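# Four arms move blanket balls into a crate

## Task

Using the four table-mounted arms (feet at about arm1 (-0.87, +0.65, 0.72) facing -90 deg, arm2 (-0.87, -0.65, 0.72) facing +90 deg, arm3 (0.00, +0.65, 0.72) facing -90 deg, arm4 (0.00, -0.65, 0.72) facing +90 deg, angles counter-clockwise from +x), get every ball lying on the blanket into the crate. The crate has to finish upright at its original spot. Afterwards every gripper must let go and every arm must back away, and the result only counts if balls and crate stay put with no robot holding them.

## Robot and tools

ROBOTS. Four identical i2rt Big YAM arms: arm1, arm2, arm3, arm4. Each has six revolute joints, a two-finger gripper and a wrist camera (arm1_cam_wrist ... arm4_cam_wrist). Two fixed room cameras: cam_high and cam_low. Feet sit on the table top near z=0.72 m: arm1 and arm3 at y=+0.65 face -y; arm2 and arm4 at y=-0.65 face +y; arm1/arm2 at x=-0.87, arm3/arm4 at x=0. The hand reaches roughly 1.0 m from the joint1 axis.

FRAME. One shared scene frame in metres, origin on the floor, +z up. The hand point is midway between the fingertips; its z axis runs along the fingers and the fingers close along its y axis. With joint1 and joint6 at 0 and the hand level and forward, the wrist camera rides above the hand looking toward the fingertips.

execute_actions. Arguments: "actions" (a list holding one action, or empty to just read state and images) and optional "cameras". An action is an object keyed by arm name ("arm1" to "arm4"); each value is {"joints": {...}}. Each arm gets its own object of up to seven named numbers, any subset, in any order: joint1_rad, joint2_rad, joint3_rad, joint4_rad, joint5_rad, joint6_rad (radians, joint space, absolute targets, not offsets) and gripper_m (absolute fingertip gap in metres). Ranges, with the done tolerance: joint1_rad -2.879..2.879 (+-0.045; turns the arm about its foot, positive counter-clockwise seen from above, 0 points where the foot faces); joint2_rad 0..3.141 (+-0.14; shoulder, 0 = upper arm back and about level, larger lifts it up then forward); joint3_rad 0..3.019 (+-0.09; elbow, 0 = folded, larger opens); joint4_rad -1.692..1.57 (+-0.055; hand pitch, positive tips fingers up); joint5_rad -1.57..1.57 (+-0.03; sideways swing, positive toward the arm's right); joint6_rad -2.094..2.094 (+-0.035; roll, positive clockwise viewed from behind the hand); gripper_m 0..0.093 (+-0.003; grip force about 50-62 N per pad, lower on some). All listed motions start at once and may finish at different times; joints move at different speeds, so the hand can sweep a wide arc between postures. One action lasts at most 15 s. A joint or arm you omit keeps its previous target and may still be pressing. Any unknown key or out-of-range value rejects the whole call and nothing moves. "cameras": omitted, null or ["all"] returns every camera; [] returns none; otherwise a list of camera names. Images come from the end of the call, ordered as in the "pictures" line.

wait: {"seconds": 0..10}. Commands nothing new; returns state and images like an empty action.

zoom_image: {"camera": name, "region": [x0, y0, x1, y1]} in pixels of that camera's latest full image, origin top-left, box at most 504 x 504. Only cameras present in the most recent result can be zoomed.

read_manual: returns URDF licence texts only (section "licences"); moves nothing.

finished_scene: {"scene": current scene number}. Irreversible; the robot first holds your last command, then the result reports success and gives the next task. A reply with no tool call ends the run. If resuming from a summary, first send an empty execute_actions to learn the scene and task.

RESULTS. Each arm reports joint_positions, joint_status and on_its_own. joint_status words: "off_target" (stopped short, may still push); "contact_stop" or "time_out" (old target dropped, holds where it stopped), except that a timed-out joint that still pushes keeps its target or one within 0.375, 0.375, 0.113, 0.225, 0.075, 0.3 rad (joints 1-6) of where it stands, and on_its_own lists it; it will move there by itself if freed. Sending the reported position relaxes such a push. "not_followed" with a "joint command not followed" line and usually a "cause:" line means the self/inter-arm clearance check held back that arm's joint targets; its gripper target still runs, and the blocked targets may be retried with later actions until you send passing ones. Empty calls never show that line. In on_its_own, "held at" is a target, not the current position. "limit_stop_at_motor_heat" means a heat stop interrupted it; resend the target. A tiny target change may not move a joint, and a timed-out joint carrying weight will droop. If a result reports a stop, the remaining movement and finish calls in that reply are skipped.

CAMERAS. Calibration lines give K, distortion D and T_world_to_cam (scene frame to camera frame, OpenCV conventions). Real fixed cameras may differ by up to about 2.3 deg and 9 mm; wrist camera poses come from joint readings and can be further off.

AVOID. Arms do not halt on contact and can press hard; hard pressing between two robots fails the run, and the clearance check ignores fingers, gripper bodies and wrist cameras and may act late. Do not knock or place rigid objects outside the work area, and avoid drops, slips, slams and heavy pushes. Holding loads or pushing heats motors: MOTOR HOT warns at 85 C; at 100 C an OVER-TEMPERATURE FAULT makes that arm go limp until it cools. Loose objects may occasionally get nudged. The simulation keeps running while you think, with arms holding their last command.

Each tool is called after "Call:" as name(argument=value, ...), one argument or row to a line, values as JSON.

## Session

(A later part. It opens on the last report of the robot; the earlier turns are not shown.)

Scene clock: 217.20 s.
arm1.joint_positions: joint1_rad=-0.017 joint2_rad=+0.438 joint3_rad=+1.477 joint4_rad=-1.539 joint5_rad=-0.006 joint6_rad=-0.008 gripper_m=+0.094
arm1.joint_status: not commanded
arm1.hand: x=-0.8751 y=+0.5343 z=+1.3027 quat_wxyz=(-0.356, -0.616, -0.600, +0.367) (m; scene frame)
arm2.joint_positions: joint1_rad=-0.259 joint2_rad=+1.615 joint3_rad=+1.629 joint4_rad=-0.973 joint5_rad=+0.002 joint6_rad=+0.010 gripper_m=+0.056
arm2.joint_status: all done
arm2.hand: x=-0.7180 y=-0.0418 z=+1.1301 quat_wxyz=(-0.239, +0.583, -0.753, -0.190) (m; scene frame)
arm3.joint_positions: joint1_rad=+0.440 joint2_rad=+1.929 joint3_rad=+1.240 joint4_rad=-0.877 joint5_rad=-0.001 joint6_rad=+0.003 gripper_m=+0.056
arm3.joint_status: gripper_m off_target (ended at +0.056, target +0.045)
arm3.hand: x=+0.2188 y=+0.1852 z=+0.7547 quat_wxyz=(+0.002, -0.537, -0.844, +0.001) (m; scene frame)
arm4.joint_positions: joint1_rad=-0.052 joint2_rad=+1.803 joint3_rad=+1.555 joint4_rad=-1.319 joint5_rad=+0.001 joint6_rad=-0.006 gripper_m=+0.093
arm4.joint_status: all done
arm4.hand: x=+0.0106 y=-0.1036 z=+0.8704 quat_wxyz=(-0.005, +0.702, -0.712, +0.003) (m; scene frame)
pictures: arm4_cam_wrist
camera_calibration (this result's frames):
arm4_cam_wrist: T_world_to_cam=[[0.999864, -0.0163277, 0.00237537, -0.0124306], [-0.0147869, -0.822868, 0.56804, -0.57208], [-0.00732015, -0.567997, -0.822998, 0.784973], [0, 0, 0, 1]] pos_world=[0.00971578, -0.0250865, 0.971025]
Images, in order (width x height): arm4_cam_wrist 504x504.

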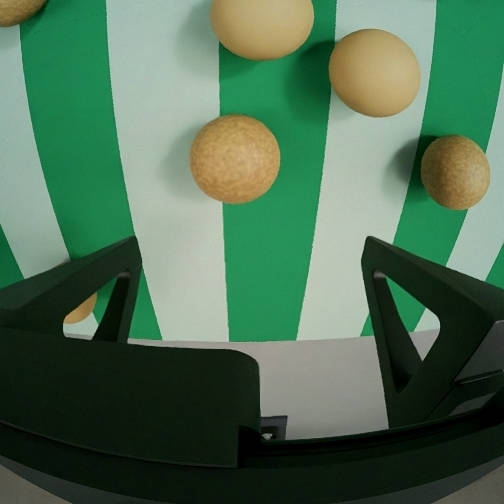

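Call:
execute_actions(
  actions=[
    {"arm3":{"joints":{"joint2_rad":1.4,"joint4_rad":-0.95}},"arm4":{"joints":{"joint1_rad":-0.024,"joint2_rad":1.905,"joint3_rad":1.39,"joint4_rad":-1.028}},"arm2":{"joints":{"joint2_rad":2.05}}},
  ],
  cameras=["arm4_cam_wrist","arm2_cam_wrist","cam_high"],
)

Scene clock: 226.37 s.
arm1.joint_positions: joint1_rad=-0.017 joint2_rad=+0.438 joint3_rad=+1.477 joint4_rad=-1.539 joint5_rad=-0.006 joint6_rad=-0.008 gripper_m=+0.094
arm1.joint_status: not commanded
arm1.hand: x=-0.8751 y=+0.5343 z=+1.3027 quat_wxyz=(-0.356, -0.616, -0.600, +0.367) (m; scene frame)
arm2.joint_positions: joint1_rad=-0.259 joint2_rad=+2.069 joint3_rad=+1.628 joint4_rad=-0.974 joint5_rad=+0.002 joint6_rad=+0.010 gripper_m=+0.056
arm2.joint_status: all done
arm2.hand: x=-0.7147 y=-0.0231 z=+0.8446 quat_wxyz=(-0.063, +0.611, -0.788, -0.052) (m; scene frame)
arm3.joint_positions: joint1_rad=+0.440 joint2_rad=+1.376 joint3_rad=+1.238 joint4_rad=-0.944 joint5_rad=-0.001 joint6_rad=+0.003 gripper_m=+0.056
arm3.joint_status: all done
arm3.hand: x=+0.2186 y=+0.1887 z=+1.0280 quat_wxyz=(-0.201, -0.521, -0.820, +0.129) (m; scene frame)
arm4.joint_positions: joint1_rad=-0.029 joint2_rad=+1.922 joint3_rad=+1.382 joint4_rad=-1.036 joint5_rad=+0.001 joint6_rad=-0.006 gripper_m=+0.093
arm4.joint_status: all done
arm4.hand: x=-0.0008 y=-0.1079 z=+0.7466 quat_wxyz=(-0.002, +0.710, -0.704, +0.007) (m; scene frame)
pictures: arm2_cam_wrist, arm4_cam_wrist, cam_high
camera_calibration (this result's frames):
arm2_cam_wrist: T_world_to_cam=[[0.964821, -0.262897, 0.00243131, 0.6804], [-0.235518, -0.860157, 0.452395, -0.564954], [-0.116842, -0.437053, -0.891814, 0.785115], [0, 0, 0, 1]] pos_world=[-0.697786, 0.0360633, 0.954105]
arm4_cam_wrist: T_world_to_cam=[[0.999974, 0.00685304, 0.00228422, 0.00172295], [0.00428142, -0.816951, 0.576691, -0.511275], [0.00581819, -0.576667, -0.816959, 0.675138], [0, 0, 0, 1]] pos_world=[-0.003462, -0.0283692, 0.846404]
Images, in order (width x height): arm2_cam_wrist 504x504, arm4_cam_wrist 504x504, cam_high 672x504.

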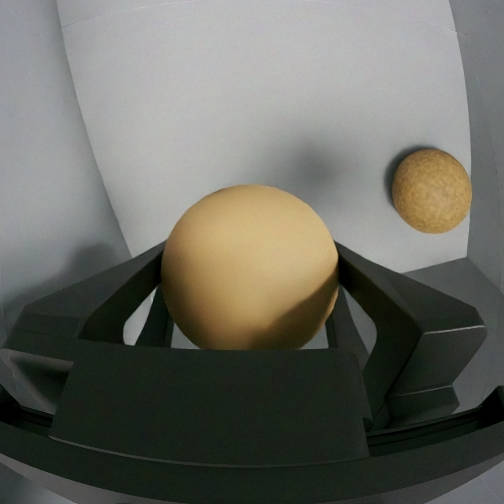

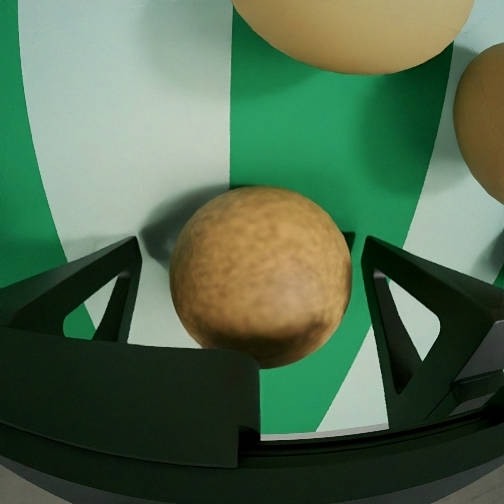

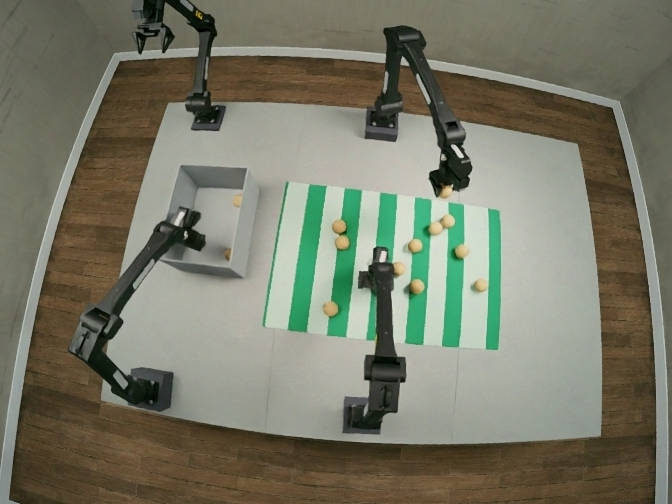

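Call:
execute_actions(
  actions=[
    {"arm3":{"joints":{"joint1_rad":-0.9,"joint2_rad":1.6,"joint3_rad":2.32,"joint4_rad":-0.99}},"arm4":{"joints":{"gripper_m":0.045}},"arm2":{"joints":{"joint2_rad":1.2,"gripper_m":0.08}}},
  ],
  cameras=[],
)

Call:
execute_actions(
  actions=[
    {"arm3":{"joints":{"joint2_rad":2.32}},"arm4":{"joints":{"joint2_rad":1.5,"joint4_rad":-1.1}},"arm2":{"joints":{"joint1_rad":0.2,"joint2_rad":1.0,"gripper_m":0.093}}},
  ],
  cameras=["arm3_cam_wrist","cam_low"],
)

Scene clock: 238.17 s.
arm1.joint_positions: joint1_rad=-0.017 joint2_rad=+0.438 joint3_rad=+1.477 joint4_rad=-1.539 joint5_rad=-0.006 joint6_rad=-0.008 gripper_m=+0.094
arm1.joint_status: not commanded
arm1.hand: x=-0.8751 y=+0.5343 z=+1.3027 quat_wxyz=(-0.356, -0.616, -0.600, +0.367) (m; scene frame)
arm2.joint_positions: joint1_rad=-0.259 joint2_rad=+1.193 joint3_rad=+1.641 joint4_rad=-0.974 joint5_rad=+0.002 joint6_rad=+0.010 gripper_m=+0.080
arm2.joint_status: all done
arm2.hand: x=-0.7479 y=-0.1675 z=+1.3683 quat_wxyz=(-0.393, +0.529, -0.684, -0.313) (m; scene frame)
arm3.joint_positions: joint1_rad=-0.896 joint2_rad=+1.592 joint3_rad=+2.286 joint4_rad=-0.986 joint5_rad=+0.003 joint6_rad=+0.003 gripper_m=+0.056
arm3.joint_status: all done
arm3.hand: x=-0.4850 y=+0.2560 z=+1.4687 quat_wxyz=(-0.195, -0.756, -0.266, +0.565) (m; scene frame)
arm4.joint_positions: joint1_rad=-0.029 joint2_rad=+1.922 joint3_rad=+1.382 joint4_rad=-1.036 joint5_rad=+0.001 joint6_rad=-0.006 gripper_m=+0.056
arm4.joint_status: gripper_m off_target (ended at +0.056, target +0.045)
arm4.hand: x=-0.0008 y=-0.1079 z=+0.7466 quat_wxyz=(-0.002, +0.710, -0.704, +0.007) (m; scene frame)
pictures: none
No camera images: the call's "cameras" was empty. Leave "cameras" out to get every camera's image.

Scene clock: 240.00 s.
arm1.joint_positions: joint1_rad=-0.017 joint2_rad=+0.438 joint3_rad=+1.477 joint4_rad=-1.539 joint5_rad=-0.006 joint6_rad=-0.008 gripper_m=+0.094
arm1.joint_status: not commanded
arm1.hand: x=-0.8751 y=+0.5343 z=+1.3027 quat_wxyz=(-0.356, -0.616, -0.600, +0.367) (m; scene frame)
arm2.joint_positions: joint1_rad=+0.190 joint2_rad=+0.995 joint3_rad=+1.641 joint4_rad=-0.974 joint5_rad=-0.001 joint6_rad=+0.010 gripper_m=+0.093
arm2.joint_status: all done
arm2.hand: x=-0.9529 y=-0.2541 z=+1.4543 quat_wxyz=(-0.367, +0.627, -0.514, -0.457) (m; scene frame)
arm3.joint_positions: joint1_rad=-0.896 joint2_rad=+2.329 joint3_rad=+2.272 joint4_rad=-0.995 joint5_rad=+0.003 joint6_rad=+0.003 gripper_m=+0.056
arm3.joint_status: all done
arm3.hand: x=-0.6511 y=+0.1281 z=+0.9114 quat_wxyz=(-0.081, -0.912, -0.319, +0.245) (m; scene frame)
arm4.joint_positions: joint1_rad=-0.029 joint2_rad=+1.490 joint3_rad=+1.382 joint4_rad=-1.095 joint5_rad=+0.001 joint6_rad=-0.006 gripper_m=+0.056
arm4.joint_status: all done
arm4.hand: x=-0.0031 y=-0.1224 z=+0.9693 quat_wxyz=(-0.133, +0.699, -0.692, -0.124) (m; scene frame)
pictures: arm3_cam_wrist, cam_low
camera_calibration (this result's frames):
arm3_cam_wrist: T_world_to_cam=[[-0.629471, 0.777018, -0.00302605, -0.505676], [0.773038, 0.626631, 0.0987207, 0.338864], [0.078604, 0.0598026, -0.995111, 1.06803], [0, 0, 0, 1]] pos_world=[-0.664215, 0.116705, 1.02783]
Images, in order (width x height): arm3_cam_wrist 504x504, cam_low 672x504.

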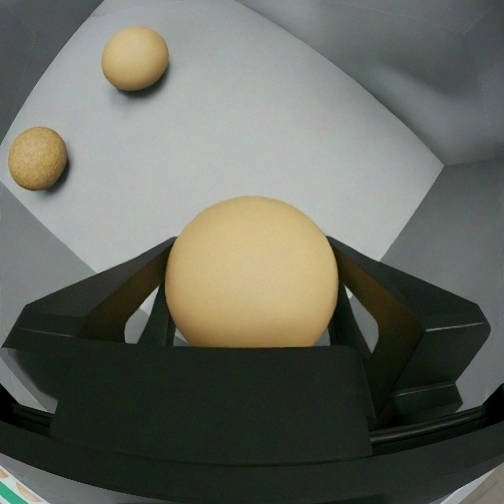

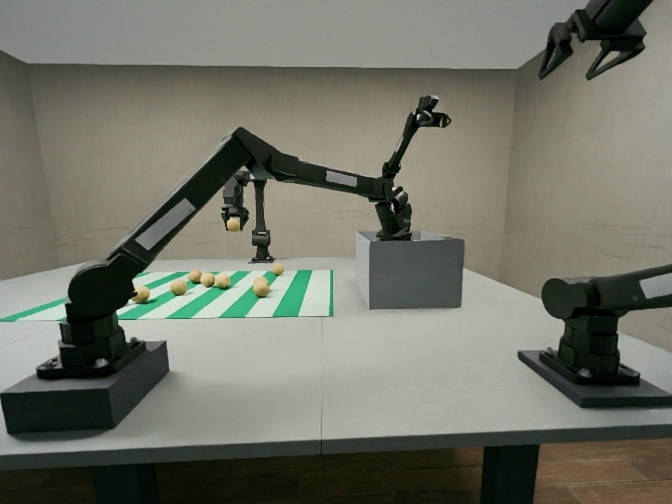

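Call:
execute_actions(
  actions=[
    {"arm3":{"joints":{"joint2_rad":1.75,"gripper_m":0.093}},"arm4":{"joints":{"joint1_rad":0.77,"joint2_rad":1.6,"joint3_rad":2.35,"joint4_rad":-0.9}}},
  ],
  cameras=[],
)

Call:
execute_actions(
  actions=[
    {"arm3":{"joints":{"joint1_rad":0.595,"joint2_rad":1.9,"joint3_rad":1.53,"joint4_rad":-1.195,"joint6_rad":-0.8}},"arm4":{"joints":{"joint2_rad":2.21}}},
  ],
  cameras=["arm3_cam_wrist","arm4_cam_wrist"],
)

Scene clock: 259.40 s.
arm1.joint_positions: joint1_rad=-0.017 joint2_rad=+0.438 joint3_rad=+1.477 joint4_rad=-1.539 joint5_rad=-0.006 joint6_rad=-0.008 gripper_m=+0.094
arm1.joint_status: not commanded
arm1.hand: x=-0.8751 y=+0.5343 z=+1.3027 quat_wxyz=(-0.356, -0.616, -0.600, +0.367) (m; scene frame)
arm2.joint_positions: joint1_rad=+0.190 joint2_rad=+0.995 joint3_rad=+1.641 joint4_rad=-0.974 joint5_rad=-0.001 joint6_rad=+0.010 gripper_m=+0.093
arm2.joint_status: not commanded
arm2.hand: x=-0.9529 y=-0.2541 z=+1.4543 quat_wxyz=(-0.367, +0.627, -0.514, -0.457) (m; scene frame)
arm3.joint_positions: joint1_rad=-0.896 joint2_rad=+1.753 joint3_rad=+2.307 joint4_rad=-0.989 joint5_rad=+0.003 joint6_rad=+0.003 gripper_m=+0.093
arm3.joint_status: all done
arm3.hand: x=-0.5465 y=+0.2075 z=+1.3760 quat_wxyz=(-0.176, -0.794, -0.279, +0.510) (m; scene frame)
arm4.joint_positions: joint1_rad=+0.773 joint2_rad=+1.592 joint3_rad=+2.310 joint4_rad=-0.905 joint5_rad=-0.001 joint6_rad=-0.006 gripper_m=+0.056
arm4.joint_status: all done
arm4.hand: x=-0.4591 y=-0.2135 z=+1.4347 quat_wxyz=(-0.241, +0.719, -0.285, -0.587) (m; scene frame)
pictures: none
No camera images: the call's "cameras" was empty. Leave "cameras" out to get every camera's image.

Scene clock: 261.20 s.
arm1.joint_positions: joint1_rad=-0.017 joint2_rad=+0.438 joint3_rad=+1.477 joint4_rad=-1.539 joint5_rad=-0.006 joint6_rad=-0.008 gripper_m=+0.094
arm1.joint_status: not commanded
arm1.hand: x=-0.8751 y=+0.5343 z=+1.3027 quat_wxyz=(-0.356, -0.616, -0.600, +0.367) (m; scene frame)
arm2.joint_positions: joint1_rad=+0.190 joint2_rad=+0.995 joint3_rad=+1.641 joint4_rad=-0.974 joint5_rad=-0.001 joint6_rad=+0.010 gripper_m=+0.093
arm2.joint_status: not commanded
arm2.hand: x=-0.9529 y=-0.2541 z=+1.4543 quat_wxyz=(-0.367, +0.627, -0.514, -0.457) (m; scene frame)
arm3.joint_positions: joint1_rad=+0.599 joint2_rad=+1.923 joint3_rad=+1.534 joint4_rad=-1.187 joint5_rad=-0.003 joint6_rad=-0.792 gripper_m=+0.093
arm3.joint_status: all done
arm3.hand: x=+0.3214 y=+0.1806 z=+0.8536 quat_wxyz=(+0.004, -0.089, -0.996, -0.004) (m; scene frame)
arm4.joint_positions: joint1_rad=+0.776 joint2_rad=+2.243 joint3_rad=+2.322 joint4_rad=-0.902 joint5_rad=-0.001 joint6_rad=-0.008 gripper_m=+0.056
arm4.joint_status: all done
arm4.hand: x=-0.6225 y=-0.0553 z=+0.9536 quat_wxyz=(-0.138, +0.867, -0.343, -0.333) (m; scene frame)
pictures: arm3_cam_wrist, arm4_cam_wrist
camera_calibration (this result's frames):
arm3_cam_wrist: T_world_to_cam=[[-0.175055, -0.98431, -0.0221347, 0.253863], [-0.798036, 0.128689, 0.588709, -0.263464], [-0.576623, 0.120721, -0.808042, 0.970809], [0, 0, 0, 1]] pos_world=[0.393977, 0.166587, 0.945177]
arm4_cam_wrist: T_world_to_cam=[[0.682596, 0.730791, 0.00244215, 0.464889], [0.7247, -0.676469, -0.131146, 0.54615], [-0.0941881, 0.0912894, -0.99136, 1.01916], [0, 0, 0, 1]] pos_world=[-0.617134, -0.0633215, 1.08084]
Images, in order (width x height): arm3_cam_wrist 504x504, arm4_cam_wrist 504x504.

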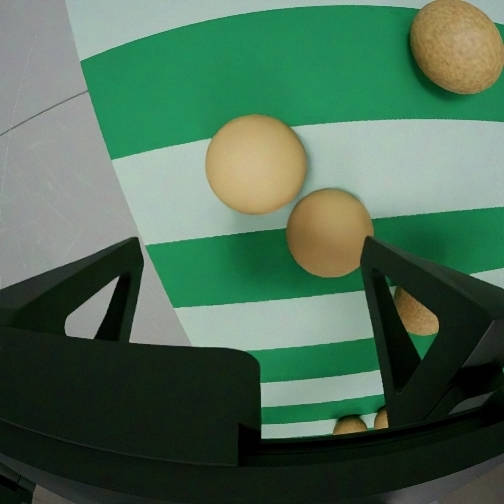

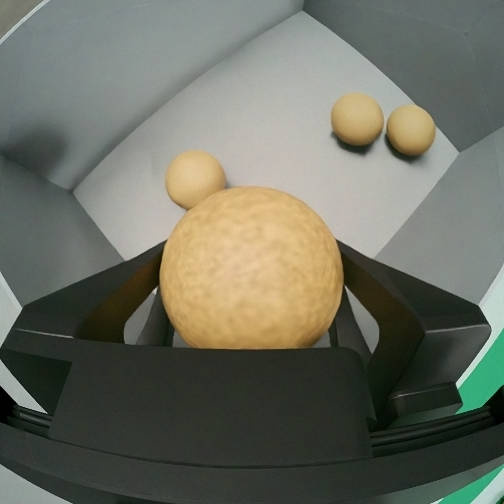

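Call:
execute_actions(
  actions=[
    {"arm3":{"joints":{"joint1_rad":0.615,"joint2_rad":2.047,"joint3_rad":1.462,"joint4_rad":-0.965,"joint6_rad":-1.1}},"arm4":{"joints":{"joint2_rad":1.85,"gripper_m":0.093}}},
  ],
  cameras=["arm3_cam_wrist"],
)

Scene clock: 269.37 s.
arm1.joint_positions: joint1_rad=-0.017 joint2_rad=+0.438 joint3_rad=+1.477 joint4_rad=-1.539 joint5_rad=-0.006 joint6_rad=-0.008 gripper_m=+0.094
arm1.joint_status: not commanded
arm1.hand: x=-0.8751 y=+0.5343 z=+1.3027 quat_wxyz=(-0.356, -0.616, -0.600, +0.367) (m; scene frame)
arm2.joint_positions: joint1_rad=+0.190 joint2_rad=+0.995 joint3_rad=+1.641 joint4_rad=-0.974 joint5_rad=-0.001 joint6_rad=+0.010 gripper_m=+0.093
arm2.joint_status: not commanded
arm2.hand: x=-0.9529 y=-0.2541 z=+1.4543 quat_wxyz=(-0.367, +0.627, -0.514, -0.457) (m; scene frame)
arm3.joint_positions: joint1_rad=+0.603 joint2_rad=+2.032 joint3_rad=+1.457 joint4_rad=-0.973 joint5_rad=-0.003 joint6_rad=-1.093 gripper_m=+0.093
arm3.joint_status: all done
arm3.hand: x=+0.3278 y=+0.1749 z=+0.7675 quat_wxyz=(-0.004, +0.063, -0.998, +0.007) (m; scene frame)
arm4.joint_positions: joint1_rad=+0.776 joint2_rad=+1.855 joint3_rad=+2.344 joint4_rad=-0.903 joint5_rad=-0.001 joint6_rad=-0.008 gripper_m=+0.093
arm4.joint_status: all done
arm4.hand: x=-0.5514 y=-0.1261 z=+1.2760 quat_wxyz=(-0.206, +0.781, -0.308, -0.502) (m; scene frame)
pictures: arm3_cam_wrist
camera_calibration (this result's frames):
arm3_cam_wrist: T_world_to_cam=[[0.128355, -0.991728, 0.000248552, 0.132142], [-0.810518, -0.104757, 0.57627, -0.152446], [-0.571477, -0.0741683, -0.817259, 0.94513], [0, 0, 0, 1]] pos_world=[0.399599, 0.185178, 0.860234]
Images, in order (width x height): arm3_cam_wrist 504x504.

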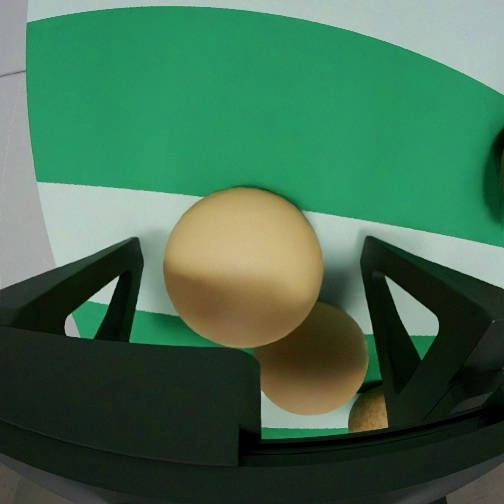

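Call:
execute_actions(
  actions=[
    {"arm3":{"joints":{"joint2_rad":2.07,"gripper_m":0.045}},"arm4":{"joints":{"joint1_rad":-0.062,"joint2_rad":2.04,"joint3_rad":1.916,"joint4_rad":-1.435,"joint6_rad":-0.7}}},
  ],
  cameras=["arm3_cam_wrist","arm4_cam_wrist"],
)

Scene clock: 278.47 s.
arm1.joint_positions: joint1_rad=-0.017 joint2_rad=+0.438 joint3_rad=+1.477 joint4_rad=-1.539 joint5_rad=-0.006 joint6_rad=-0.008 gripper_m=+0.094
arm1.joint_status: not commanded
arm1.hand: x=-0.8751 y=+0.5343 z=+1.3027 quat_wxyz=(-0.356, -0.616, -0.600, +0.367) (m; scene frame)
arm2.joint_positions: joint1_rad=+0.190 joint2_rad=+0.995 joint3_rad=+1.641 joint4_rad=-0.974 joint5_rad=-0.001 joint6_rad=+0.010 gripper_m=+0.093
arm2.joint_status: not commanded
arm2.hand: x=-0.9529 y=-0.2541 z=+1.4543 quat_wxyz=(-0.367, +0.627, -0.514, -0.457) (m; scene frame)
arm3.joint_positions: joint1_rad=+0.603 joint2_rad=+2.032 joint3_rad=+1.457 joint4_rad=-0.973 joint5_rad=-0.002 joint6_rad=-1.093 gripper_m=+0.058
arm3.joint_status: gripper_m off_target (ended at +0.058, target +0.045); the others done
arm3.hand: x=+0.3278 y=+0.1749 z=+0.7675 quat_wxyz=(-0.003, +0.063, -0.998, +0.007) (m; scene frame)
arm4.joint_positions: joint1_rad=-0.054 joint2_rad=+2.060 joint3_rad=+1.891 joint4_rad=-1.428 joint5_rad=+0.000 joint6_rad=-0.692 gripper_m=+0.093
arm4.joint_status: all done
arm4.hand: x=+0.0138 y=-0.0200 z=+0.8493 quat_wxyz=(+0.010, +0.900, -0.436, +0.011) (m; scene frame)
pictures: arm3_cam_wrist, arm4_cam_wrist
camera_calibration (this result's frames):
arm3_cam_wrist: T_world_to_cam=[[0.128727, -0.99168, 0.00042545, 0.131846], [-0.810294, -0.104934, 0.576551, -0.152752], [-0.57171, -0.0745625, -0.817061, 0.945089], [0, 0, 0, 1]] pos_world=[0.399571, 0.185188, 0.860209]
arm4_cam_wrist: T_world_to_cam=[[0.785724, 0.618299, -0.0185347, 0.0191801], [0.506603, -0.626011, 0.592844, -0.515632], [0.354952, -0.475202, -0.805104, 0.796748], [0, 0, 0, 1]] pos_world=[-0.0366569, 0.0439656, 0.94751]
Images, in order (width x height): arm3_cam_wrist 504x504, arm4_cam_wrist 504x504.

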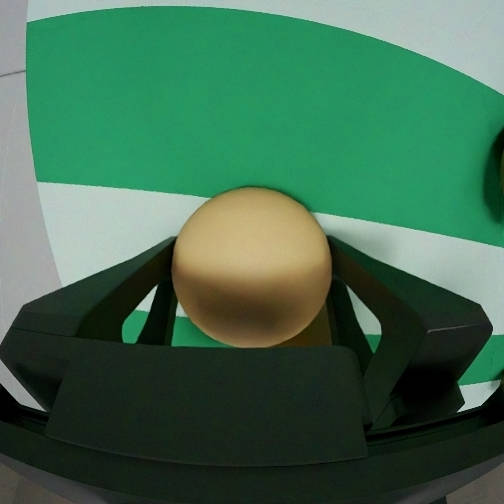

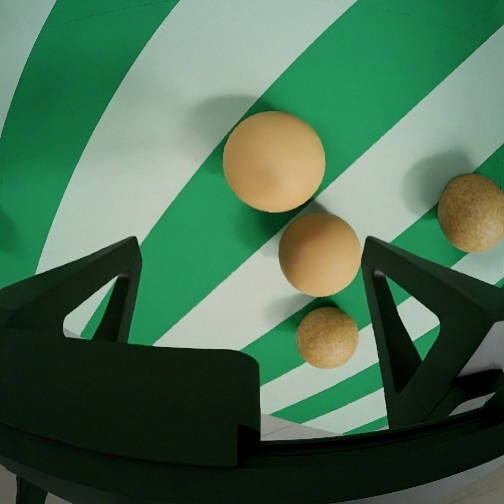

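Call:
execute_actions(
  actions=[
    {"arm3":{"joints":{"joint2_rad":1.4}},"arm4":{"joints":{"joint1_rad":-0.07,"joint2_rad":2.14,"joint3_rad":1.785,"joint4_rad":-1.187}}},
  ],
  cameras=["arm4_cam_wrist"],
)

Scene clock: 285.70 s.
arm1.joint_positions: joint1_rad=-0.017 joint2_rad=+0.438 joint3_rad=+1.477 joint4_rad=-1.539 joint5_rad=-0.006 joint6_rad=-0.008 gripper_m=+0.094
arm1.joint_status: not commanded
arm1.hand: x=-0.8751 y=+0.5343 z=+1.3027 quat_wxyz=(-0.356, -0.616, -0.600, +0.367) (m; scene frame)
arm2.joint_positions: joint1_rad=+0.190 joint2_rad=+0.995 joint3_rad=+1.641 joint4_rad=-0.974 joint5_rad=-0.001 joint6_rad=+0.010 gripper_m=+0.093
arm2.joint_status: not commanded
arm2.hand: x=-0.9529 y=-0.2541 z=+1.4543 quat_wxyz=(-0.367, +0.627, -0.514, -0.457) (m; scene frame)
arm3.joint_positions: joint1_rad=+0.603 joint2_rad=+1.385 joint3_rad=+1.452 joint4_rad=-0.969 joint5_rad=-0.002 joint6_rad=-1.093 gripper_m=+0.058
arm3.joint_status: all done
arm3.hand: x=+0.3160 y=+0.1942 z=+1.1295 quat_wxyz=(-0.167, +0.061, -0.944, +0.279) (m; scene frame)
arm4.joint_positions: joint1_rad=-0.061 joint2_rad=+2.150 joint3_rad=+1.781 joint4_rad=-1.195 joint5_rad=+0.000 joint6_rad=-0.692 gripper_m=+0.093
arm4.joint_status: all done
arm4.hand: x=+0.0196 y=-0.0064 z=+0.7529 quat_wxyz=(-0.005, +0.898, -0.439, +0.004) (m; scene frame)
pictures: arm4_cam_wrist
camera_calibration (this result's frames):
arm4_cam_wrist: T_world_to_cam=[[0.789511, 0.613733, 0.00192158, -0.0110776], [0.502192, -0.647817, 0.572832, -0.437879], [0.352811, -0.451292, -0.81967, 0.734721], [0, 0, 0, 1]] pos_world=[-0.0305726, 0.0547074, 0.853081]
Images, in order (width x height): arm4_cam_wrist 504x504.

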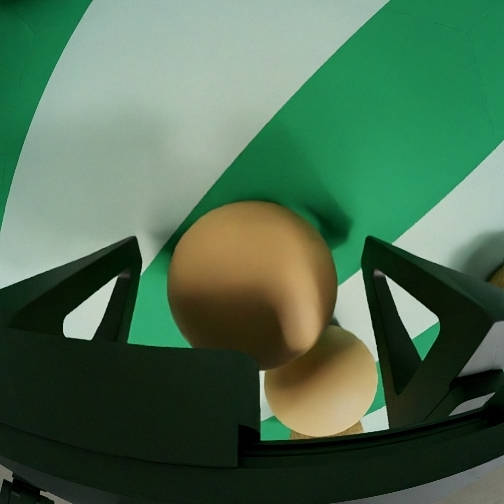

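Call:
execute_actions(
  actions=[
    {"arm3":{"joints":{"joint1_rad":-0.93,"joint2_rad":1.5,"joint3_rad":2.34,"joint4_rad":-0.97,"joint6_rad":0}},"arm4":{"joints":{"gripper_m":0.045}}},
  ],
  cameras=[],
)

Call:
execute_actions(
  actions=[
    {"arm3":{"joints":{"joint2_rad":2.32}},"arm4":{"joints":{"joint2_rad":1.55}}},
  ],
  cameras=[],
)

Call:
execute_actions(
  actions=[
    {"arm3":{"joints":{"joint2_rad":1.75,"gripper_m":0.093}},"arm4":{"joints":{"joint1_rad":0.77,"joint2_rad":1.6,"joint3_rad":2.35,"joint4_rad":-0.9,"joint6_rad":0}}},
  ],
  cameras=[],
)

Call:
execute_actions(
  actions=[
    {"arm3":{"joints":{"joint1_rad":0.288,"joint2_rad":2.0,"joint3_rad":1.79,"joint4_rad":-1.34}},"arm4":{"joints":{"joint2_rad":2.21}}},
  ],
  cameras=["arm3_cam_wrist","cam_high"],
)

Scene clock: 300.50 s.
arm1.joint_positions: joint1_rad=-0.017 joint2_rad=+0.438 joint3_rad=+1.477 joint4_rad=-1.539 joint5_rad=-0.006 joint6_rad=-0.008 gripper_m=+0.094
arm1.joint_status: not commanded
arm1.hand: x=-0.8751 y=+0.5343 z=+1.3027 quat_wxyz=(-0.356, -0.616, -0.600, +0.367) (m; scene frame)
arm2.joint_positions: joint1_rad=+0.190 joint2_rad=+0.995 joint3_rad=+1.641 joint4_rad=-0.974 joint5_rad=-0.001 joint6_rad=+0.010 gripper_m=+0.093
arm2.joint_status: not commanded
arm2.hand: x=-0.9529 y=-0.2541 z=+1.4543 quat_wxyz=(-0.367, +0.627, -0.514, -0.457) (m; scene frame)
arm3.joint_positions: joint1_rad=-0.932 joint2_rad=+1.511 joint3_rad=+2.298 joint4_rad=-0.969 joint5_rad=+0.002 joint6_rad=-0.008 gripper_m=+0.058
arm3.joint_status: all done
arm3.hand: x=-0.4599 y=+0.3024 z=+1.5256 quat_wxyz=(-0.196, -0.727, -0.246, +0.610) (m; scene frame)
arm4.joint_positions: joint1_rad=-0.061 joint2_rad=+2.150 joint3_rad=+1.781 joint4_rad=-1.195 joint5_rad=+0.000 joint6_rad=-0.692 gripper_m=+0.056
arm4.joint_status: gripper_m off_target (ended at +0.056, target +0.045)
arm4.hand: x=+0.0196 y=-0.0064 z=+0.7529 quat_wxyz=(-0.005, +0.899, -0.439, +0.004) (m; scene frame)
pictures: none
No camera images: the call's "cameras" was empty. Leave "cameras" out to get every camera's image.

Scene clock: 302.50 s.
arm1.joint_positions: joint1_rad=-0.017 joint2_rad=+0.438 joint3_rad=+1.477 joint4_rad=-1.539 joint5_rad=-0.006 joint6_rad=-0.008 gripper_m=+0.094
arm1.joint_status: not commanded
arm1.hand: x=-0.8751 y=+0.5343 z=+1.3027 quat_wxyz=(-0.356, -0.616, -0.600, +0.367) (m; scene frame)
arm2.joint_positions: joint1_rad=+0.190 joint2_rad=+0.995 joint3_rad=+1.641 joint4_rad=-0.974 joint5_rad=-0.001 joint6_rad=+0.010 gripper_m=+0.093
arm2.joint_status: not commanded
arm2.hand: x=-0.9529 y=-0.2541 z=+1.4543 quat_wxyz=(-0.367, +0.627, -0.514, -0.457) (m; scene frame)
arm3.joint_positions: joint1_rad=-0.932 joint2_rad=+2.328 joint3_rad=+2.295 joint4_rad=-0.976 joint5_rad=+0.002 joint6_rad=-0.007 gripper_m=+0.058
arm3.joint_status: all done
arm3.hand: x=-0.6768 y=+0.1465 z=+0.9264 quat_wxyz=(-0.082, -0.910, -0.306, +0.266) (m; scene frame)
arm4.joint_positions: joint1_rad=-0.061 joint2_rad=+1.555 joint3_rad=+1.770 joint4_rad=-1.193 joint5_rad=+0.000 joint6_rad=-0.692 gripper_m=+0.056
arm4.joint_status: all done
arm4.hand: x=+0.0142 y=-0.0553 z=+1.1142 quat_wxyz=(-0.268, +0.860, -0.418, -0.115) (m; scene frame)
pictures: none
No camera images: the call's "cameras" was empty. Leave "cameras" out to get every camera's image.

Scene clock: 304.40 s.
arm1.joint_positions: joint1_rad=-0.017 joint2_rad=+0.438 joint3_rad=+1.477 joint4_rad=-1.539 joint5_rad=-0.006 joint6_rad=-0.008 gripper_m=+0.094
arm1.joint_status: not commanded
arm1.hand: x=-0.8751 y=+0.5343 z=+1.3027 quat_wxyz=(-0.356, -0.616, -0.600, +0.367) (m; scene frame)
arm2.joint_positions: joint1_rad=+0.190 joint2_rad=+0.995 joint3_rad=+1.641 joint4_rad=-0.974 joint5_rad=-0.001 joint6_rad=+0.010 gripper_m=+0.093
arm2.joint_status: not commanded
arm2.hand: x=-0.9529 y=-0.2541 z=+1.4543 quat_wxyz=(-0.367, +0.627, -0.514, -0.457) (m; scene frame)
arm3.joint_positions: joint1_rad=-0.932 joint2_rad=+1.753 joint3_rad=+2.326 joint4_rad=-0.968 joint5_rad=+0.002 joint6_rad=-0.007 gripper_m=+0.093
arm3.joint_status: all done
arm3.hand: x=-0.5622 y=+0.2275 z=+1.3908 quat_wxyz=(-0.169, -0.788, -0.265, +0.530) (m; scene frame)
arm4.joint_positions: joint1_rad=+0.779 joint2_rad=+1.606 joint3_rad=+2.298 joint4_rad=-0.908 joint5_rad=-0.002 joint6_rad=-0.008 gripper_m=+0.056
arm4.joint_status: all done
arm4.hand: x=-0.4692 y=-0.2089 z=+1.4186 quat_wxyz=(-0.235, +0.728, -0.285, -0.577) (m; scene frame)
pictures: none
No camera images: the call's "cameras" was empty. Leave "cameras" out to get every camera's image.

Scene clock: 306.07 s.
arm1.joint_positions: joint1_rad=-0.017 joint2_rad=+0.438 joint3_rad=+1.477 joint4_rad=-1.539 joint5_rad=-0.006 joint6_rad=-0.008 gripper_m=+0.094
arm1.joint_status: not commanded
arm1.hand: x=-0.8751 y=+0.5343 z=+1.3027 quat_wxyz=(-0.356, -0.616, -0.600, +0.367) (m; scene frame)
arm2.joint_positions: joint1_rad=+0.190 joint2_rad=+0.995 joint3_rad=+1.641 joint4_rad=-0.974 joint5_rad=-0.001 joint6_rad=+0.010 gripper_m=+0.093
arm2.joint_status: not commanded
arm2.hand: x=-0.9529 y=-0.2541 z=+1.4543 quat_wxyz=(-0.367, +0.627, -0.514, -0.457) (m; scene frame)
arm3.joint_positions: joint1_rad=+0.298 joint2_rad=+2.003 joint3_rad=+1.766 joint4_rad=-1.332 joint5_rad=-0.003 joint6_rad=-0.005 gripper_m=+0.093
arm3.joint_status: all done
arm3.hand: x=+0.1818 y=+0.0631 z=+0.8924 quat_wxyz=(+0.003, -0.592, -0.806, +0.000) (m; scene frame)
arm4.joint_positions: joint1_rad=+0.774 joint2_rad=+2.241 joint3_rad=+2.319 joint4_rad=-0.901 joint5_rad=+0.000 joint6_rad=-0.002 gripper_m=+0.056
arm4.joint_status: all done
arm4.hand: x=-0.6206 y=-0.0542 z=+0.9534 quat_wxyz=(-0.138, +0.866, -0.347, -0.333) (m; scene frame)
pictures: arm3_cam_wrist, cam_high
camera_calibration (this result's frames):
arm3_cam_wrist: T_world_to_cam=[[-0.953193, -0.302133, -0.0117696, 0.203811], [-0.251602, 0.770984, 0.585047, -0.519219], [-0.167688, 0.560624, -0.810914, 0.836309], [0, 0, 0, 1]] pos_world=[0.203874, -0.00696757, 0.984341]
Images, in order (width x height): arm3_cam_wrist 504x504, cam_high 672x504.

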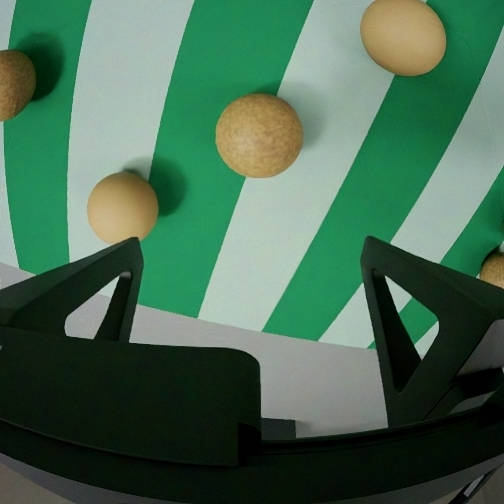

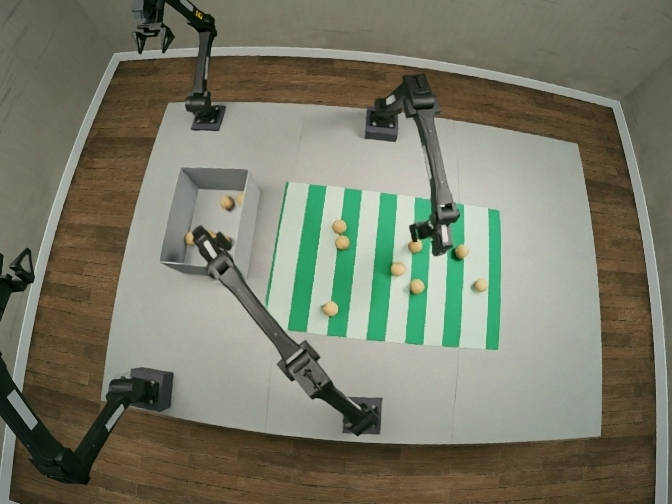

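Call:
execute_actions(
  actions=[
    {"arm3":{"joints":{"joint1_rad":0.28,"joint2_rad":2.17,"joint3_rad":1.665,"joint4_rad":-1.055}},"arm4":{"joints":{"joint2_rad":1.75,"gripper_m":0.075}}},
  ],
  cameras=["arm3_cam_wrist"],
)

Scene clock: 324.20 s.
arm1.joint_positions: joint1_rad=-0.017 joint2_rad=+0.438 joint3_rad=+1.477 joint4_rad=-1.539 joint5_rad=-0.006 joint6_rad=-0.008 gripper_m=+0.094
arm1.joint_status: not commanded
arm1.hand: x=-0.8751 y=+0.5343 z=+1.3027 quat_wxyz=(-0.356, -0.616, -0.600, +0.367) (m; scene frame)
arm2.joint_positions: joint1_rad=+0.190 joint2_rad=+0.995 joint3_rad=+1.641 joint4_rad=-0.974 joint5_rad=-0.001 joint6_rad=+0.010 gripper_m=+0.093
arm2.joint_status: not commanded
arm2.hand: x=-0.9529 y=-0.2541 z=+1.4543 quat_wxyz=(-0.367, +0.627, -0.514, -0.457) (m; scene frame)
arm3.joint_positions: joint1_rad=+0.289 joint2_rad=+2.170 joint3_rad=+1.653 joint4_rad=-1.063 joint5_rad=-0.003 joint6_rad=-0.005 gripper_m=+0.093
arm3.joint_status: all done
arm3.hand: x=+0.1775 y=+0.0549 z=+0.7521 quat_wxyz=(+0.007, -0.596, -0.803, -0.003) (m; scene frame)
arm4.joint_positions: joint1_rad=+0.774 joint2_rad=+1.762 joint3_rad=+2.345 joint4_rad=-0.901 joint5_rad=+0.000 joint6_rad=-0.002 gripper_m=+0.075
arm4.joint_status: all done
arm4.hand: x=-0.5202 y=-0.1541 z=+1.3433 quat_wxyz=(-0.220, +0.755, -0.301, -0.539) (m; scene frame)
pictures: arm3_cam_wrist
camera_calibration (this result's frames):
arm3_cam_wrist: T_world_to_cam=[[-0.956085, -0.292853, -0.0117919, 0.19566], [-0.24237, 0.767369, 0.593634, -0.439787], [-0.164798, 0.570422, -0.804649, 0.720675], [0, 0, 0, 1]] pos_world=[0.199243, -0.0163104, 0.843269]
Images, in order (width x height): arm3_cam_wrist 504x504.

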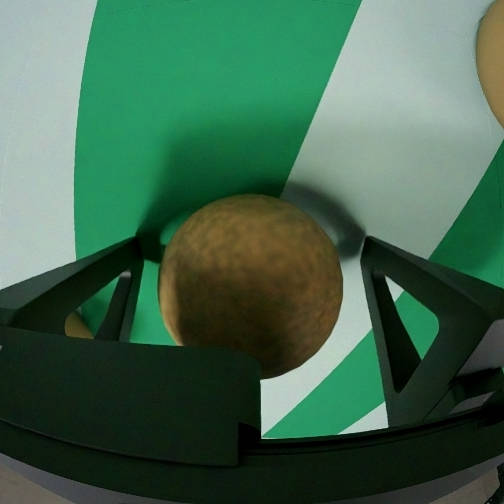

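Call:
execute_actions(
  actions=[
    {"arm3":{"joints":{"gripper_m":0.045}},"arm4":{"joints":{"joint1_rad":0.337,"joint2_rad":1.57,"joint3_rad":1.265,"joint4_rad":-1.26,"gripper_m":0.093}}},
  ],
  cameras=["arm4_cam_wrist"],
)

Scene clock: 328.57 s.
arm1.joint_positions: joint1_rad=-0.017 joint2_rad=+0.438 joint3_rad=+1.477 joint4_rad=-1.539 joint5_rad=-0.006 joint6_rad=-0.008 gripper_m=+0.094
arm1.joint_status: not commanded
arm1.hand: x=-0.8751 y=+0.5343 z=+1.3027 quat_wxyz=(-0.356, -0.616, -0.600, +0.367) (m; scene frame)
arm2.joint_positions: joint1_rad=+0.190 joint2_rad=+0.995 joint3_rad=+1.641 joint4_rad=-0.974 joint5_rad=-0.001 joint6_rad=+0.010 gripper_m=+0.093
arm2.joint_status: not commanded
arm2.hand: x=-0.9529 y=-0.2541 z=+1.4543 quat_wxyz=(-0.367, +0.627, -0.514, -0.457) (m; scene frame)
arm3.joint_positions: joint1_rad=+0.289 joint2_rad=+2.170 joint3_rad=+1.653 joint4_rad=-1.063 joint5_rad=-0.003 joint6_rad=-0.005 gripper_m=+0.055
arm3.joint_status: gripper_m off_target (ended at +0.056, target +0.045)
arm3.hand: x=+0.1775 y=+0.0549 z=+0.7521 quat_wxyz=(+0.007, -0.596, -0.803, -0.003) (m; scene frame)
arm4.joint_positions: joint1_rad=+0.335 joint2_rad=+1.588 joint3_rad=+1.268 joint4_rad=-1.258 joint5_rad=+0.001 joint6_rad=-0.002 gripper_m=+0.093
arm4.joint_status: all done
arm4.hand: x=-0.1642 y=-0.2225 z=+0.8668 quat_wxyz=(-0.001, +0.824, -0.566, +0.008) (m; scene frame)
pictures: arm4_cam_wrist
camera_calibration (this result's frames):
arm4_cam_wrist: T_world_to_cam=[[0.933701, 0.358052, 0.000903925, 0.234173], [0.291108, -0.760594, 0.580305, -0.617081], [0.208467, -0.541568, -0.814399, 0.747056], [0, 0, 0, 1]] pos_world=[-0.194747, -0.148612, 0.966285]
Images, in order (width x height): arm4_cam_wrist 504x504.

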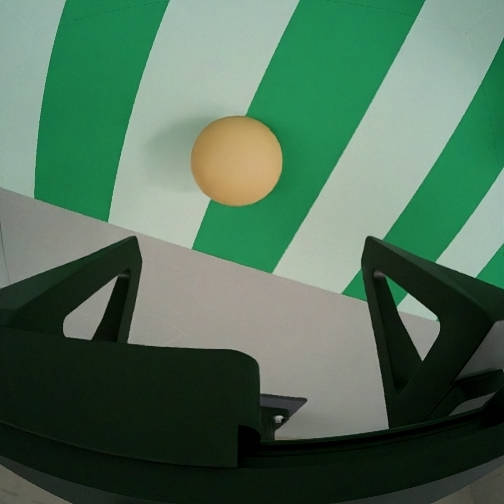

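Call:
execute_actions(
  actions=[
    {"arm3":{"joints":{"joint2_rad":1.6}},"arm4":{"joints":{"joint1_rad":0.358,"joint2_rad":1.71,"joint3_rad":1.108,"joint4_rad":-0.937}}},
  ],
  cameras=["arm4_cam_wrist"],
)

Scene clock: 333.23 s.
arm1.joint_positions: joint1_rad=-0.017 joint2_rad=+0.438 joint3_rad=+1.477 joint4_rad=-1.539 joint5_rad=-0.006 joint6_rad=-0.008 gripper_m=+0.094
arm1.joint_status: not commanded
arm1.hand: x=-0.8751 y=+0.5343 z=+1.3027 quat_wxyz=(-0.356, -0.616, -0.600, +0.367) (m; scene frame)
arm2.joint_positions: joint1_rad=+0.190 joint2_rad=+0.995 joint3_rad=+1.641 joint4_rad=-0.974 joint5_rad=-0.001 joint6_rad=+0.010 gripper_m=+0.093
arm2.joint_status: not commanded
arm2.hand: x=-0.9529 y=-0.2541 z=+1.4543 quat_wxyz=(-0.367, +0.627, -0.514, -0.457) (m; scene frame)
arm3.joint_positions: joint1_rad=+0.289 joint2_rad=+1.585 joint3_rad=+1.659 joint4_rad=-1.059 joint5_rad=-0.003 joint6_rad=-0.005 gripper_m=+0.055
arm3.joint_status: all done
arm3.hand: x=+0.1774 y=+0.0623 z=+1.1132 quat_wxyz=(-0.228, -0.570, -0.771, +0.172) (m; scene frame)
arm4.joint_positions: joint1_rad=+0.351 joint2_rad=+1.727 joint3_rad=+1.099 joint4_rad=-0.946 joint5_rad=+0.001 joint6_rad=-0.002 gripper_m=+0.093
arm4.joint_status: all done
arm4.hand: x=-0.1698 y=-0.2263 z=+0.7485 quat_wxyz=(-0.002, +0.829, -0.559, +0.007) (m; scene frame)
pictures: arm4_cam_wrist
camera_calibration (this result's frames):
arm4_cam_wrist: T_world_to_cam=[[0.927548, 0.373703, 0.000809593, 0.243395], [0.304701, -0.757533, 0.577322, -0.54446], [0.21636, -0.535247, -0.816516, 0.654196], [0, 0, 0, 1]] pos_world=[-0.201405, -0.153247, 0.848293]
Images, in order (width x height): arm4_cam_wrist 504x504.

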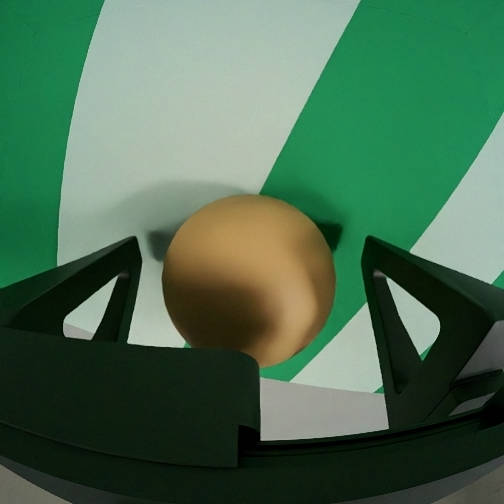

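Call:
execute_actions(
  actions=[
    {"arm3":{"joints":{"joint1_rad":-0.9,"joint2_rad":1.8,"joint3_rad":2.36,"joint4_rad":-0.97}},"arm4":{"joints":{"gripper_m":0.045}}},
  ],
  cameras=[],
)

Call:
execute_actions(
  actions=[
    {"arm3":{"joints":{"joint2_rad":2.33}},"arm4":{"joints":{"joint2_rad":1.5,"joint3_rad":1.6}}},
  ],
  cameras=[],
)

Call:
execute_actions(
  actions=[
    {"arm3":{"joints":{"joint2_rad":1.8,"gripper_m":0.075}},"arm4":{"joints":{"joint1_rad":0.77,"joint2_rad":1.8,"joint3_rad":2.41,"joint4_rad":-0.85}}},
  ],
  cameras=[],
)

Call:
execute_actions(
  actions=[
    {"arm3":{"joints":{"joint1_rad":0.474,"joint2_rad":1.9,"joint3_rad":1.565,"joint4_rad":-1.225,"gripper_m":0.093}},"arm4":{"joints":{"joint2_rad":2.24}}},
  ],
  cameras=["arm3_cam_wrist","cam_high"],
)

Scene clock: 347.17 s.
arm1.joint_positions: joint1_rad=-0.017 joint2_rad=+0.438 joint3_rad=+1.477 joint4_rad=-1.539 joint5_rad=-0.006 joint6_rad=-0.008 gripper_m=+0.094
arm1.joint_status: not commanded
arm1.hand: x=-0.8751 y=+0.5343 z=+1.3027 quat_wxyz=(-0.356, -0.616, -0.600, +0.367) (m; scene frame)
arm2.joint_positions: joint1_rad=+0.190 joint2_rad=+0.995 joint3_rad=+1.641 joint4_rad=-0.974 joint5_rad=-0.001 joint6_rad=+0.010 gripper_m=+0.093
arm2.joint_status: not commanded
arm2.hand: x=-0.9529 y=-0.2541 z=+1.4543 quat_wxyz=(-0.367, +0.627, -0.514, -0.457) (m; scene frame)
arm3.joint_positions: joint1_rad=-0.909 joint2_rad=+1.809 joint3_rad=+2.315 joint4_rad=-0.972 joint5_rad=+0.003 joint6_rad=-0.004 gripper_m=+0.056
arm3.joint_status: all done
arm3.hand: x=-0.5728 y=+0.1989 z=+1.3454 quat_wxyz=(-0.166, -0.803, -0.279, +0.500) (m; scene frame)
arm4.joint_positions: joint1_rad=+0.351 joint2_rad=+1.727 joint3_rad=+1.099 joint4_rad=-0.946 joint5_rad=+0.001 joint6_rad=-0.002 gripper_m=+0.056
arm4.joint_status: gripper_m off_target (ended at +0.056, target +0.045)
arm4.hand: x=-0.1699 y=-0.2263 z=+0.7485 quat_wxyz=(-0.002, +0.829, -0.559, +0.006) (m; scene frame)
pictures: none
No camera images: the call's "cameras" was empty. Leave "cameras" out to get every camera's image.

Scene clock: 348.83 s.
arm1.joint_positions: joint1_rad=-0.017 joint2_rad=+0.438 joint3_rad=+1.477 joint4_rad=-1.539 joint5_rad=-0.006 joint6_rad=-0.008 gripper_m=+0.094
arm1.joint_status: not commanded
arm1.hand: x=-0.8751 y=+0.5343 z=+1.3027 quat_wxyz=(-0.356, -0.616, -0.600, +0.367) (m; scene frame)
arm2.joint_positions: joint1_rad=+0.190 joint2_rad=+0.995 joint3_rad=+1.641 joint4_rad=-0.974 joint5_rad=-0.001 joint6_rad=+0.010 gripper_m=+0.093
arm2.joint_status: not commanded
arm2.hand: x=-0.9529 y=-0.2541 z=+1.4543 quat_wxyz=(-0.367, +0.627, -0.514, -0.457) (m; scene frame)
arm3.joint_positions: joint1_rad=-0.909 joint2_rad=+2.343 joint3_rad=+2.313 joint4_rad=-0.976 joint5_rad=+0.003 joint6_rad=-0.004 gripper_m=+0.056
arm3.joint_status: all done
arm3.hand: x=-0.6683 y=+0.1283 z=+0.9240 quat_wxyz=(-0.086, -0.907, -0.315, +0.267) (m; scene frame)
arm4.joint_positions: joint1_rad=+0.351 joint2_rad=+1.487 joint3_rad=+1.563 joint4_rad=-0.938 joint5_rad=+0.001 joint6_rad=-0.002 gripper_m=+0.056
arm4.joint_status: all done
arm4.hand: x=-0.2266 y=-0.0935 z=+1.0793 quat_wxyz=(-0.197, +0.779, -0.524, -0.282) (m; scene frame)
pictures: none
No camera images: the call's "cameras" was empty. Leave "cameras" out to get every camera's image.

Scene clock: 350.73 s.
arm1.joint_positions: joint1_rad=-0.017 joint2_rad=+0.438 joint3_rad=+1.477 joint4_rad=-1.539 joint5_rad=-0.006 joint6_rad=-0.008 gripper_m=+0.094
arm1.joint_status: not commanded
arm1.hand: x=-0.8751 y=+0.5343 z=+1.3027 quat_wxyz=(-0.356, -0.616, -0.600, +0.367) (m; scene frame)
arm2.joint_positions: joint1_rad=+0.190 joint2_rad=+0.995 joint3_rad=+1.641 joint4_rad=-0.974 joint5_rad=-0.001 joint6_rad=+0.010 gripper_m=+0.093
arm2.joint_status: not commanded
arm2.hand: x=-0.9529 y=-0.2541 z=+1.4543 quat_wxyz=(-0.367, +0.627, -0.514, -0.457) (m; scene frame)
arm3.joint_positions: joint1_rad=-0.909 joint2_rad=+1.799 joint3_rad=+2.348 joint4_rad=-0.969 joint5_rad=+0.003 joint6_rad=-0.004 gripper_m=+0.075
arm3.joint_status: all done
arm3.hand: x=-0.5673 y=+0.2030 z=+1.3709 quat_wxyz=(-0.172, -0.791, -0.275, +0.518) (m; scene frame)
arm4.joint_positions: joint1_rad=+0.763 joint2_rad=+1.791 joint3_rad=+2.368 joint4_rad=-0.861 joint5_rad=+0.000 joint6_rad=-0.002 gripper_m=+0.056
arm4.joint_status: all done
arm4.hand: x=-0.5246 y=-0.1387 z=+1.3453 quat_wxyz=(-0.229, +0.744, -0.302, -0.551) (m; scene frame)
pictures: none
No camera images: the call's "cameras" was empty. Leave "cameras" out to get every camera's image.

Scene clock: 352.47 s.
arm1.joint_positions: joint1_rad=-0.017 joint2_rad=+0.438 joint3_rad=+1.477 joint4_rad=-1.539 joint5_rad=-0.006 joint6_rad=-0.008 gripper_m=+0.094
arm1.joint_status: not commanded
arm1.hand: x=-0.8751 y=+0.5343 z=+1.3027 quat_wxyz=(-0.356, -0.616, -0.600, +0.367) (m; scene frame)
arm2.joint_positions: joint1_rad=+0.190 joint2_rad=+0.995 joint3_rad=+1.641 joint4_rad=-0.974 joint5_rad=-0.001 joint6_rad=+0.010 gripper_m=+0.093
arm2.joint_status: not commanded
arm2.hand: x=-0.9529 y=-0.2541 z=+1.4543 quat_wxyz=(-0.367, +0.627, -0.514, -0.457) (m; scene frame)
arm3.joint_positions: joint1_rad=+0.476 joint2_rad=+1.926 joint3_rad=+1.569 joint4_rad=-1.217 joint5_rad=-0.003 joint6_rad=-0.004 gripper_m=+0.093
arm3.joint_status: all done
arm3.hand: x=+0.2641 y=+0.1394 z=+0.8646 quat_wxyz=(+0.005, -0.519, -0.855, -0.002) (m; scene frame)
arm4.joint_positions: joint1_rad=+0.763 joint2_rad=+2.269 joint3_rad=+2.374 joint4_rad=-0.860 joint5_rad=+0.000 joint6_rad=-0.002 gripper_m=+0.056
arm4.joint_status: all done
arm4.hand: x=-0.6270 y=-0.0347 z=+0.9672 quat_wxyz=(-0.151, +0.852, -0.347, -0.362) (m; scene frame)
pictures: arm3_cam_wrist, cam_high
camera_calibration (this result's frames):
arm3_cam_wrist: T_world_to_cam=[[-0.885486, -0.464497, -0.0125122, 0.310364], [-0.381864, 0.71209, 0.589158, -0.501998], [-0.264752, 0.526469, -0.807921, 0.812654], [0, 0, 0, 1]] pos_world=[0.29828, 0.0737934, 0.9562]
Images, in order (width x height): arm3_cam_wrist 504x504, cam_high 672x504.

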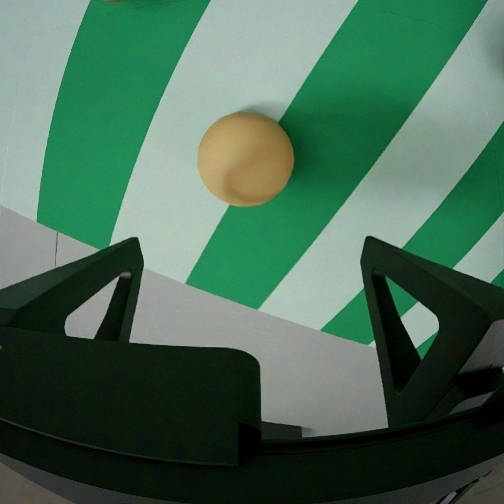

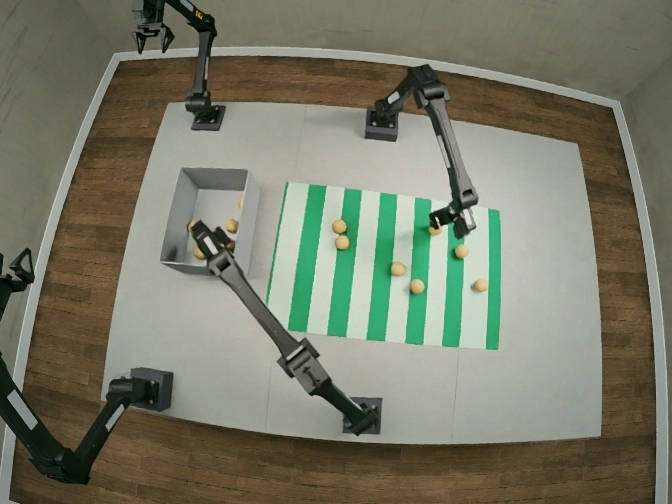

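Call:
execute_actions(
  actions=[
    {"arm3":{"joints":{"joint1_rad":0.49,"joint2_rad":2.065,"joint3_rad":1.472,"joint4_rad":-0.972}},"arm4":{"joints":{"joint2_rad":1.85,"gripper_m":0.075}}},
  ],
  cameras=["arm3_cam_wrist"],
)

Scene clock: 360.97 s.
arm1.joint_positions: joint1_rad=-0.017 joint2_rad=+0.438 joint3_rad=+1.477 joint4_rad=-1.539 joint5_rad=-0.006 joint6_rad=-0.008 gripper_m=+0.094
arm1.joint_status: not commanded
arm1.hand: x=-0.8751 y=+0.5343 z=+1.3027 quat_wxyz=(-0.356, -0.616, -0.600, +0.367) (m; scene frame)
arm2.joint_positions: joint1_rad=+0.190 joint2_rad=+0.995 joint3_rad=+1.641 joint4_rad=-0.974 joint5_rad=-0.001 joint6_rad=+0.010 gripper_m=+0.093
arm2.joint_status: not commanded
arm2.hand: x=-0.9529 y=-0.2541 z=+1.4543 quat_wxyz=(-0.367, +0.627, -0.514, -0.457) (m; scene frame)
arm3.joint_positions: joint1_rad=+0.478 joint2_rad=+2.057 joint3_rad=+1.464 joint4_rad=-0.979 joint5_rad=-0.003 joint6_rad=-0.004 gripper_m=+0.093
arm3.joint_status: all done
arm3.hand: x=+0.2648 y=+0.1394 z=+0.7563 quat_wxyz=(+0.004, -0.518, -0.856, -0.001) (m; scene frame)
arm4.joint_positions: joint1_rad=+0.763 joint2_rad=+1.859 joint3_rad=+2.410 joint4_rad=-0.851 joint5_rad=+0.000 joint6_rad=-0.002 gripper_m=+0.075
arm4.joint_status: all done
arm4.hand: x=-0.5443 y=-0.1192 z=+1.3219 quat_wxyz=(-0.226, +0.748, -0.303, -0.545) (m; scene frame)
pictures: arm3_cam_wrist
camera_calibration (this result's frames):
arm3_cam_wrist: T_world_to_cam=[[-0.884584, -0.466214, -0.0125126, 0.309619], [-0.383749, 0.712346, 0.587623, -0.436357], [-0.265044, 0.524603, -0.809038, 0.726538], [0, 0, 0, 1]] pos_world=[0.298998, 0.0740417, 0.848085]
Images, in order (width x height): arm3_cam_wrist 504x504.

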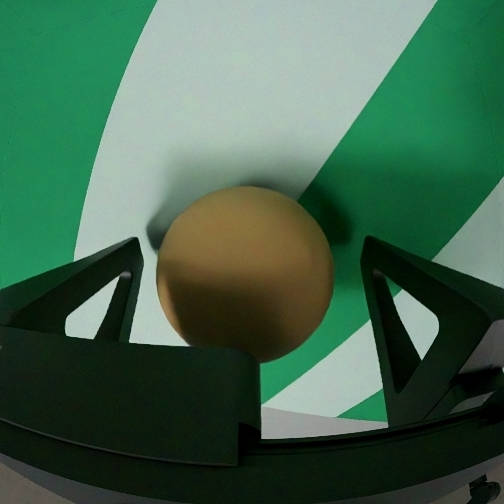

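Call:
execute_actions(
  actions=[
    {"arm3":{"joints":{"gripper_m":0.045}},"arm4":{"joints":{"joint1_rad":-0.178,"joint2_rad":1.965,"joint3_rad":1.84,"joint4_rad":-1.415,"joint6_rad":-0.4,"gripper_m":0.093}}},
  ],
  cameras=["arm4_cam_wrist"],
)

Scene clock: 364.90 s.
arm1.joint_positions: joint1_rad=-0.017 joint2_rad=+0.438 joint3_rad=+1.477 joint4_rad=-1.539 joint5_rad=-0.006 joint6_rad=-0.008 gripper_m=+0.094
arm1.joint_status: not commanded
arm1.hand: x=-0.8751 y=+0.5343 z=+1.3027 quat_wxyz=(-0.356, -0.616, -0.600, +0.367) (m; scene frame)
arm2.joint_positions: joint1_rad=+0.190 joint2_rad=+0.995 joint3_rad=+1.641 joint4_rad=-0.974 joint5_rad=-0.001 joint6_rad=+0.010 gripper_m=+0.093
arm2.joint_status: not commanded
arm2.hand: x=-0.9529 y=-0.2541 z=+1.4543 quat_wxyz=(-0.367, +0.627, -0.514, -0.457) (m; scene frame)
arm3.joint_positions: joint1_rad=+0.478 joint2_rad=+2.057 joint3_rad=+1.464 joint4_rad=-0.979 joint5_rad=-0.002 joint6_rad=-0.004 gripper_m=+0.056
arm3.joint_status: gripper_m off_target (ended at +0.056, target +0.045)
arm3.hand: x=+0.2646 y=+0.1394 z=+0.7563 quat_wxyz=(+0.004, -0.518, -0.856, -0.001) (m; scene frame)
arm4.joint_positions: joint1_rad=-0.172 joint2_rad=+1.996 joint3_rad=+1.835 joint4_rad=-1.408 joint5_rad=+0.001 joint6_rad=-0.392 gripper_m=+0.093
arm4.joint_status: all done
arm4.hand: x=+0.0857 y=-0.0385 z=+0.8672 quat_wxyz=(-0.004, +0.790, -0.613, +0.005) (m; scene frame)
pictures: arm4_cam_wrist
camera_calibration (this result's frames):
arm4_cam_wrist: T_world_to_cam=[[0.968935, 0.247311, 0.00171576, -0.0731066], [0.20174, -0.794368, 0.572958, -0.537347], [0.143062, -0.554813, -0.819583, 0.804519], [0, 0, 0, 1]] pos_world=[0.0641441, 0.0375861, 0.967373]
Images, in order (width x height): arm4_cam_wrist 504x504.

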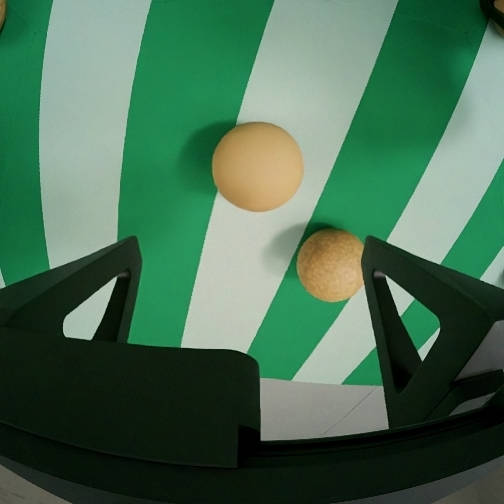

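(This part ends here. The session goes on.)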